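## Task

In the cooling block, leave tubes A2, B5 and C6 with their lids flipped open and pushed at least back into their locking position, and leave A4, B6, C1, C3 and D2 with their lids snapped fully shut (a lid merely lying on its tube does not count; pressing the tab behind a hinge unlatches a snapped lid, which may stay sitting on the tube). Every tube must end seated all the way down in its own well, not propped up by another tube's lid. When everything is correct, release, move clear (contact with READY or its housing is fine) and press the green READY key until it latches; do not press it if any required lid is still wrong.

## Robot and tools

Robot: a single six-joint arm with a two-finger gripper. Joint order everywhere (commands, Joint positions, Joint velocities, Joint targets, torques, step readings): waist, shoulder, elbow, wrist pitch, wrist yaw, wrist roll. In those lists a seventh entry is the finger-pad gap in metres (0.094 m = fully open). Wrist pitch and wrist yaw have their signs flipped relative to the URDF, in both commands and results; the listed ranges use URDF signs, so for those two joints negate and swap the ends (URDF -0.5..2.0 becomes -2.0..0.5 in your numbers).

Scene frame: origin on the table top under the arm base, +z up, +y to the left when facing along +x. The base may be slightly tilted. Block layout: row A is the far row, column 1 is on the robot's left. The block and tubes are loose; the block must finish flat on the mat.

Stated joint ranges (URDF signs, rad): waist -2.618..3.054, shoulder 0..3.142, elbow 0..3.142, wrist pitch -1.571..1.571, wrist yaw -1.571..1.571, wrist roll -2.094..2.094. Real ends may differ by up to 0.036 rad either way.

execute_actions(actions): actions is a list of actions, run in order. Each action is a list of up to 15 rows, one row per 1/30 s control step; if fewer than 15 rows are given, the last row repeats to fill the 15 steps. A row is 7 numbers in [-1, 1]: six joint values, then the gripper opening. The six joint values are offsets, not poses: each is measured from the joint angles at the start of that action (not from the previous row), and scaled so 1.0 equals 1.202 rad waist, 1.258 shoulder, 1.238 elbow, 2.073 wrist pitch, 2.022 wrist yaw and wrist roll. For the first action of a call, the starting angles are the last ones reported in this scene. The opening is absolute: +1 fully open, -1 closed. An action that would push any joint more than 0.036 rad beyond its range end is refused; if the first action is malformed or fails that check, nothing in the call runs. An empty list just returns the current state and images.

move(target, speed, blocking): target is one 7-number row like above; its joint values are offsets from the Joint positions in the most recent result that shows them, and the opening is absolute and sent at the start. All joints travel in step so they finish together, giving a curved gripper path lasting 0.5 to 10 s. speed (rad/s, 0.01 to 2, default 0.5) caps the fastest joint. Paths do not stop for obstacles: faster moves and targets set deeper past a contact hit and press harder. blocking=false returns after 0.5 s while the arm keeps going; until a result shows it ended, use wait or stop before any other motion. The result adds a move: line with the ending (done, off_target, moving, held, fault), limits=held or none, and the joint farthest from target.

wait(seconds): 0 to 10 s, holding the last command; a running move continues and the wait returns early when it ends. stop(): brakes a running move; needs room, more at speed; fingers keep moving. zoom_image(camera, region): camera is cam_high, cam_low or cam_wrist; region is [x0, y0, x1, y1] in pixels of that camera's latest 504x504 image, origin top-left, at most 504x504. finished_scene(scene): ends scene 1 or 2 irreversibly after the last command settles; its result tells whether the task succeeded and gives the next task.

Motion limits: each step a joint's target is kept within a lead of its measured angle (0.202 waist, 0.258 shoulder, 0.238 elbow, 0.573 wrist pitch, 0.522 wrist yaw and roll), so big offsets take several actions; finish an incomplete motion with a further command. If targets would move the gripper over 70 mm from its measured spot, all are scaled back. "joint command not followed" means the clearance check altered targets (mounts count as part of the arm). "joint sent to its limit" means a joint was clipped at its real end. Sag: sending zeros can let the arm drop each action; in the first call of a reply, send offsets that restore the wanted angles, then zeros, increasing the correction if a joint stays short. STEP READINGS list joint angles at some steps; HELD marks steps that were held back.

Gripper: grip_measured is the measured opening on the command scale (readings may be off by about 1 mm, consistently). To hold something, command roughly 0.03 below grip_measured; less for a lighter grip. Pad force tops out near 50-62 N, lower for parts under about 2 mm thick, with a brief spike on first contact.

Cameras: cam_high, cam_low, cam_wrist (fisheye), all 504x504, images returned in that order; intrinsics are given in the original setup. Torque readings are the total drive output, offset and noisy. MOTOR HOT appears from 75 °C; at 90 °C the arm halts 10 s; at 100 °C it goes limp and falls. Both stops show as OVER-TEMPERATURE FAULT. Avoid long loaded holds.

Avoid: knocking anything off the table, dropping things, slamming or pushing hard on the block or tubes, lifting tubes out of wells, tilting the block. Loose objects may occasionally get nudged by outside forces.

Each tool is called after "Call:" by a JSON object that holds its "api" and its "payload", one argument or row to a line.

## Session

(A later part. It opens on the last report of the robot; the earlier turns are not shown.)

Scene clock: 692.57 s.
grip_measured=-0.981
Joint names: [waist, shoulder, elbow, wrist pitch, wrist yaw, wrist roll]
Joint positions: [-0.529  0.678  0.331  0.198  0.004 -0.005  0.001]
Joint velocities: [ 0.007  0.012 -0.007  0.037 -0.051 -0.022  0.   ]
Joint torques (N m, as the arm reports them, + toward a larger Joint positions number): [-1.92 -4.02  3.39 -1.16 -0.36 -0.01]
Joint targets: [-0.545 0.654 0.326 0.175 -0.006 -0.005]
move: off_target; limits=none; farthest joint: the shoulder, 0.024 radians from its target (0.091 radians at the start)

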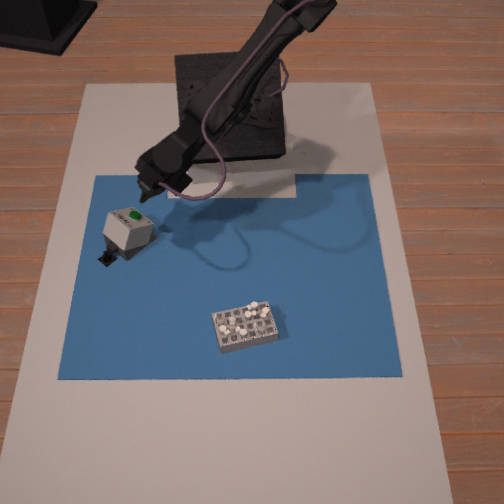

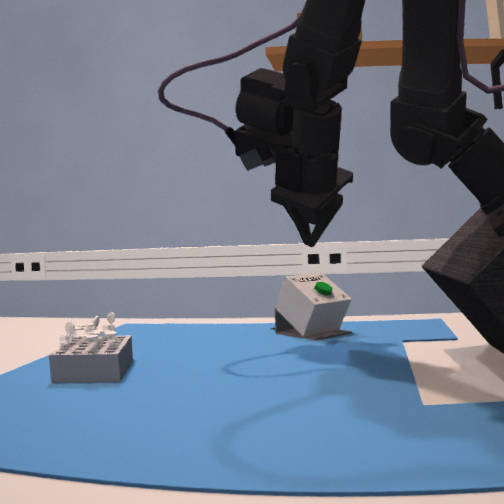

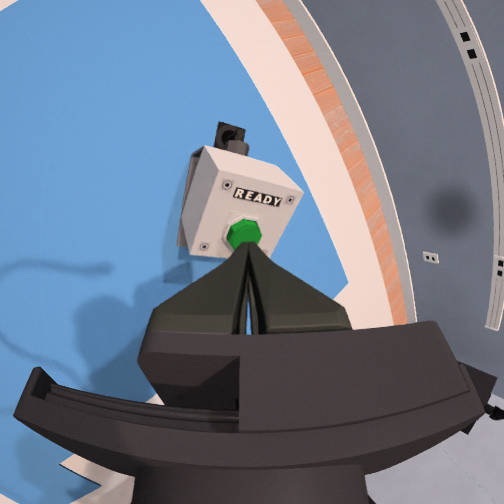

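Call:
{"api": "move", "payload": {
  "target": [0.016, 0.165, 0.025, -0.066, -0.004, 0, -1],
  "speed": 0.2
}}

Scene clock: 702.70 s.
grip_measured=-0.981
Joint names: [waist, shoulder, elbow, wrist pitch, wrist yaw, wrist roll]
Joint positions: [-0.514  0.88   0.331  0.084  0.006 -0.005  0.001]
Joint velocities: [-0.012 -0.007  0.007  0.037 -0.007 -0.051 -0.001]
Joint torques (N m, as the arm reports them, + toward a larger Joint positions number): [-0.45 -2.4   5.36 -1.07 -0.36 -0.02]
Joint targets: [-0.509 0.886 0.362 0.061 -0.004 -0.005]
move: off_target; limits=none; farthest joint: the elbow, 0.031 radians from its target (0.031 radians at the start)

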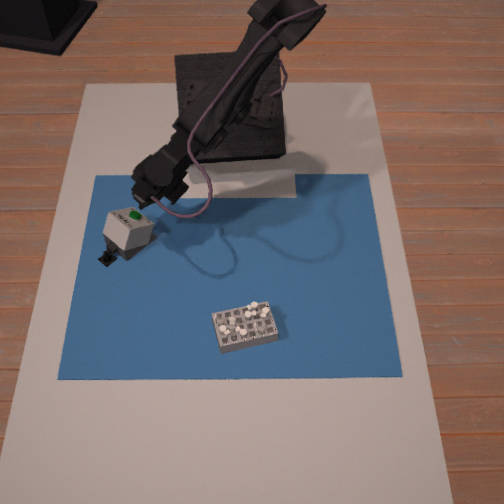

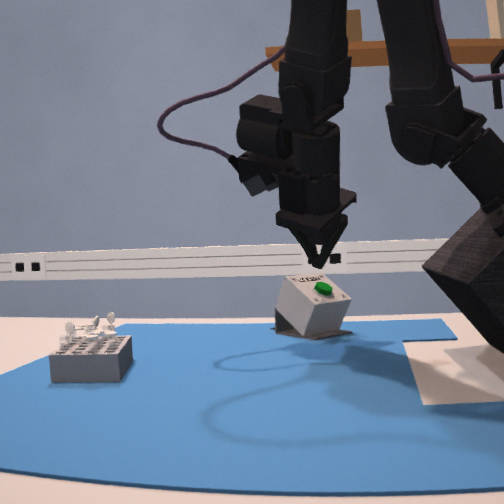

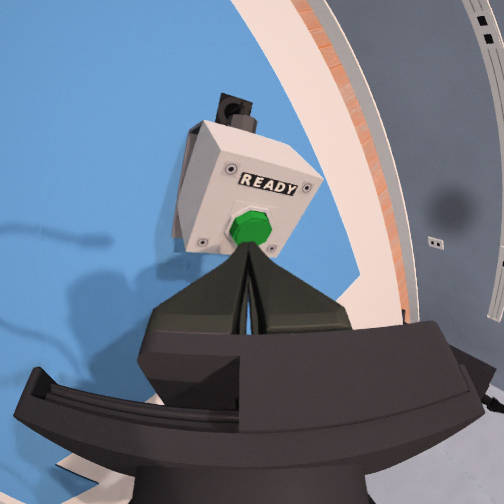

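Call:
{"api": "move", "payload": {
  "target": [0.0, 0.083, 0.015, -0.054, -0.004, 0, -1],
  "speed": 0.12
}}

Scene clock: 710.37 s.
grip_measured=-0.981
Joint names: [waist, shoulder, elbow, wrist pitch, wrist yaw, wrist roll]
Joint positions: [-0.514  0.978  0.331 -0.006  0.008 -0.005  0.001]
Joint velocities: [ 0.002 -0.007 -0.012 -0.081  0.037 -0.007  0.   ]
Joint torques (N m, as the arm reports them, + toward a larger Joint positions number): [-1.19 -2.73  4.14 -1.1  -0.36 -0.01]
Joint targets: [-0.514 0.984 0.350 -0.028 -0.002 -0.005]
move: off_target; limits=none; farthest joint: the wrist pitch, 0.022 radians from its target (0.111 radians at the start)

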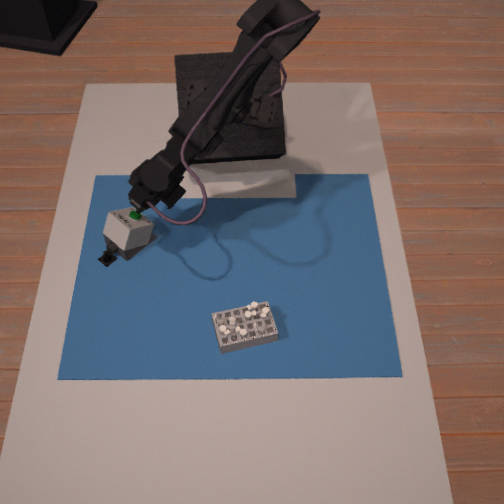

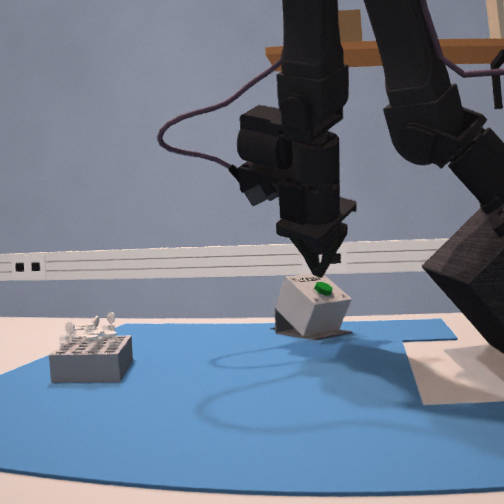

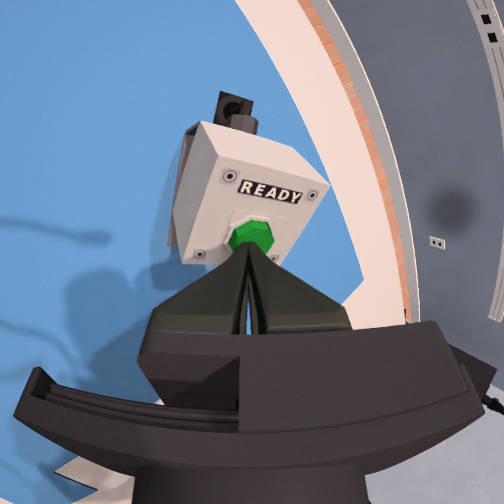

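Call:
{"api": "move", "payload": {
  "target": [-0.008, 0.075, 0.012, -0.052, -0.006, 0, -1],
  "speed": 0.06
}}

Scene clock: 715.47 s.
grip_measured=-0.981
Joint names: [waist, shoulder, elbow, wrist pitch, wrist yaw, wrist roll]
Joint positions: [-0.514  1.067  0.331 -0.091  0.01  -0.005  0.001]
Joint velocities: [-0.002 -0.022  0.012 -0.007  0.037 -0.022  0.   ]
Joint torques (N m, as the arm reports them, + toward a larger Joint positions number): [-2.31 -3.04  3.55 -1.08 -0.39 -0.01]
Joint targets: [-0.524 1.073 0.346 -0.114 -0.004 -0.005]
move: off_target; limits=none; farthest joint: the wrist pitch, 0.022 radians from its target (0.107 radians at the start)

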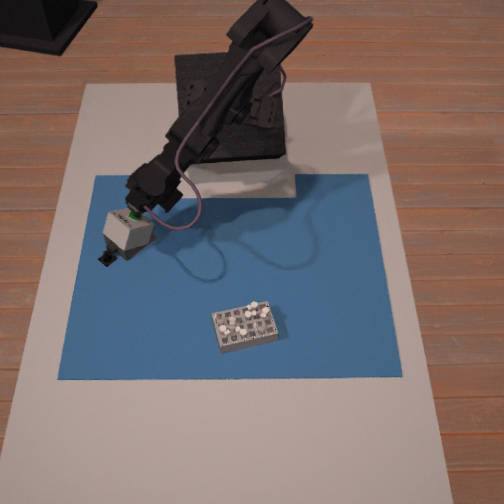

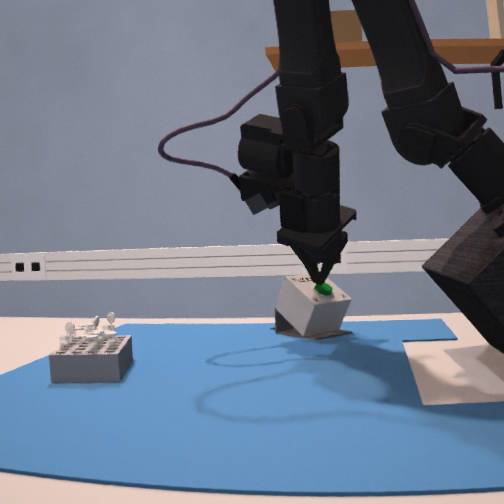

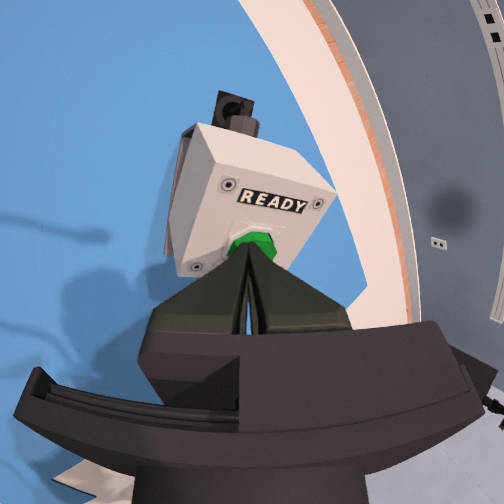

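Call:
{"api": "move", "payload": {
  "target": [-0.008, 0.045, 0.008, -0.045, -0.008, 0, -1],
  "speed": 0.06
}}

Call:
{"api": "zoom_image", "payload": {
  "camera": "cam_low",
  "region": [270, 240, 360, 340]
}}

Scene clock: 720.57 s.
grip_measured=-0.981
Joint names: [waist, shoulder, elbow, wrist pitch, wrist yaw, wrist roll]
Joint positions: [-0.514  1.1    0.331 -0.126  0.014 -0.005  0.001]
Joint velocities: [-0.002  0.012 -0.012  0.037 -0.007 -0.051 -0.   ]
Joint torques (N m, as the arm reports them, + toward a larger Joint positions number): [-2.16 -2.97  2.89 -1.2  -0.41 -0.01]
move: unfinished (the scene ended)
The task's run has ended: the event that ends the task has happened.

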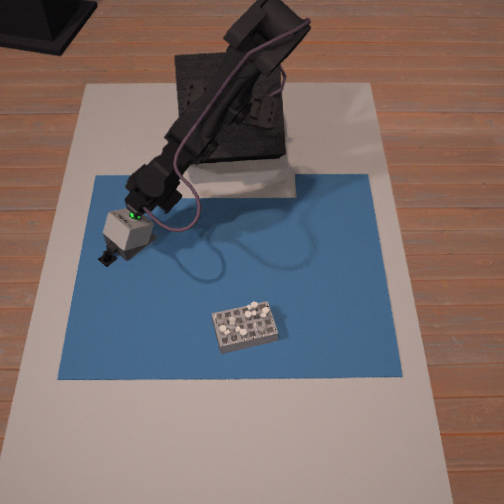

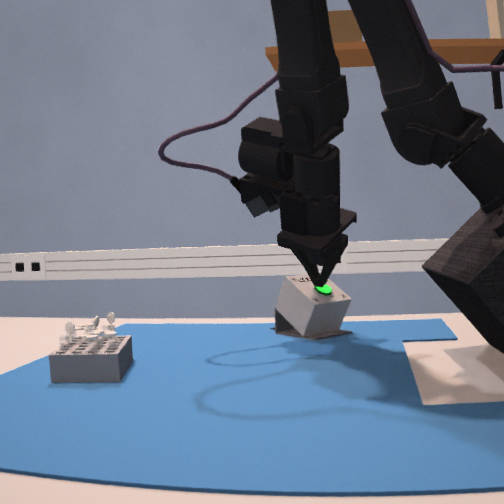

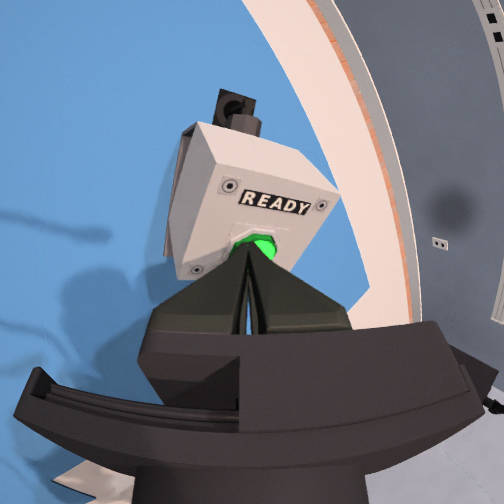

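Episode already finished.

Call:
{"api": "finished_scene", "payload": {
  "scene": 2
}}

The scene is finished: the task was done.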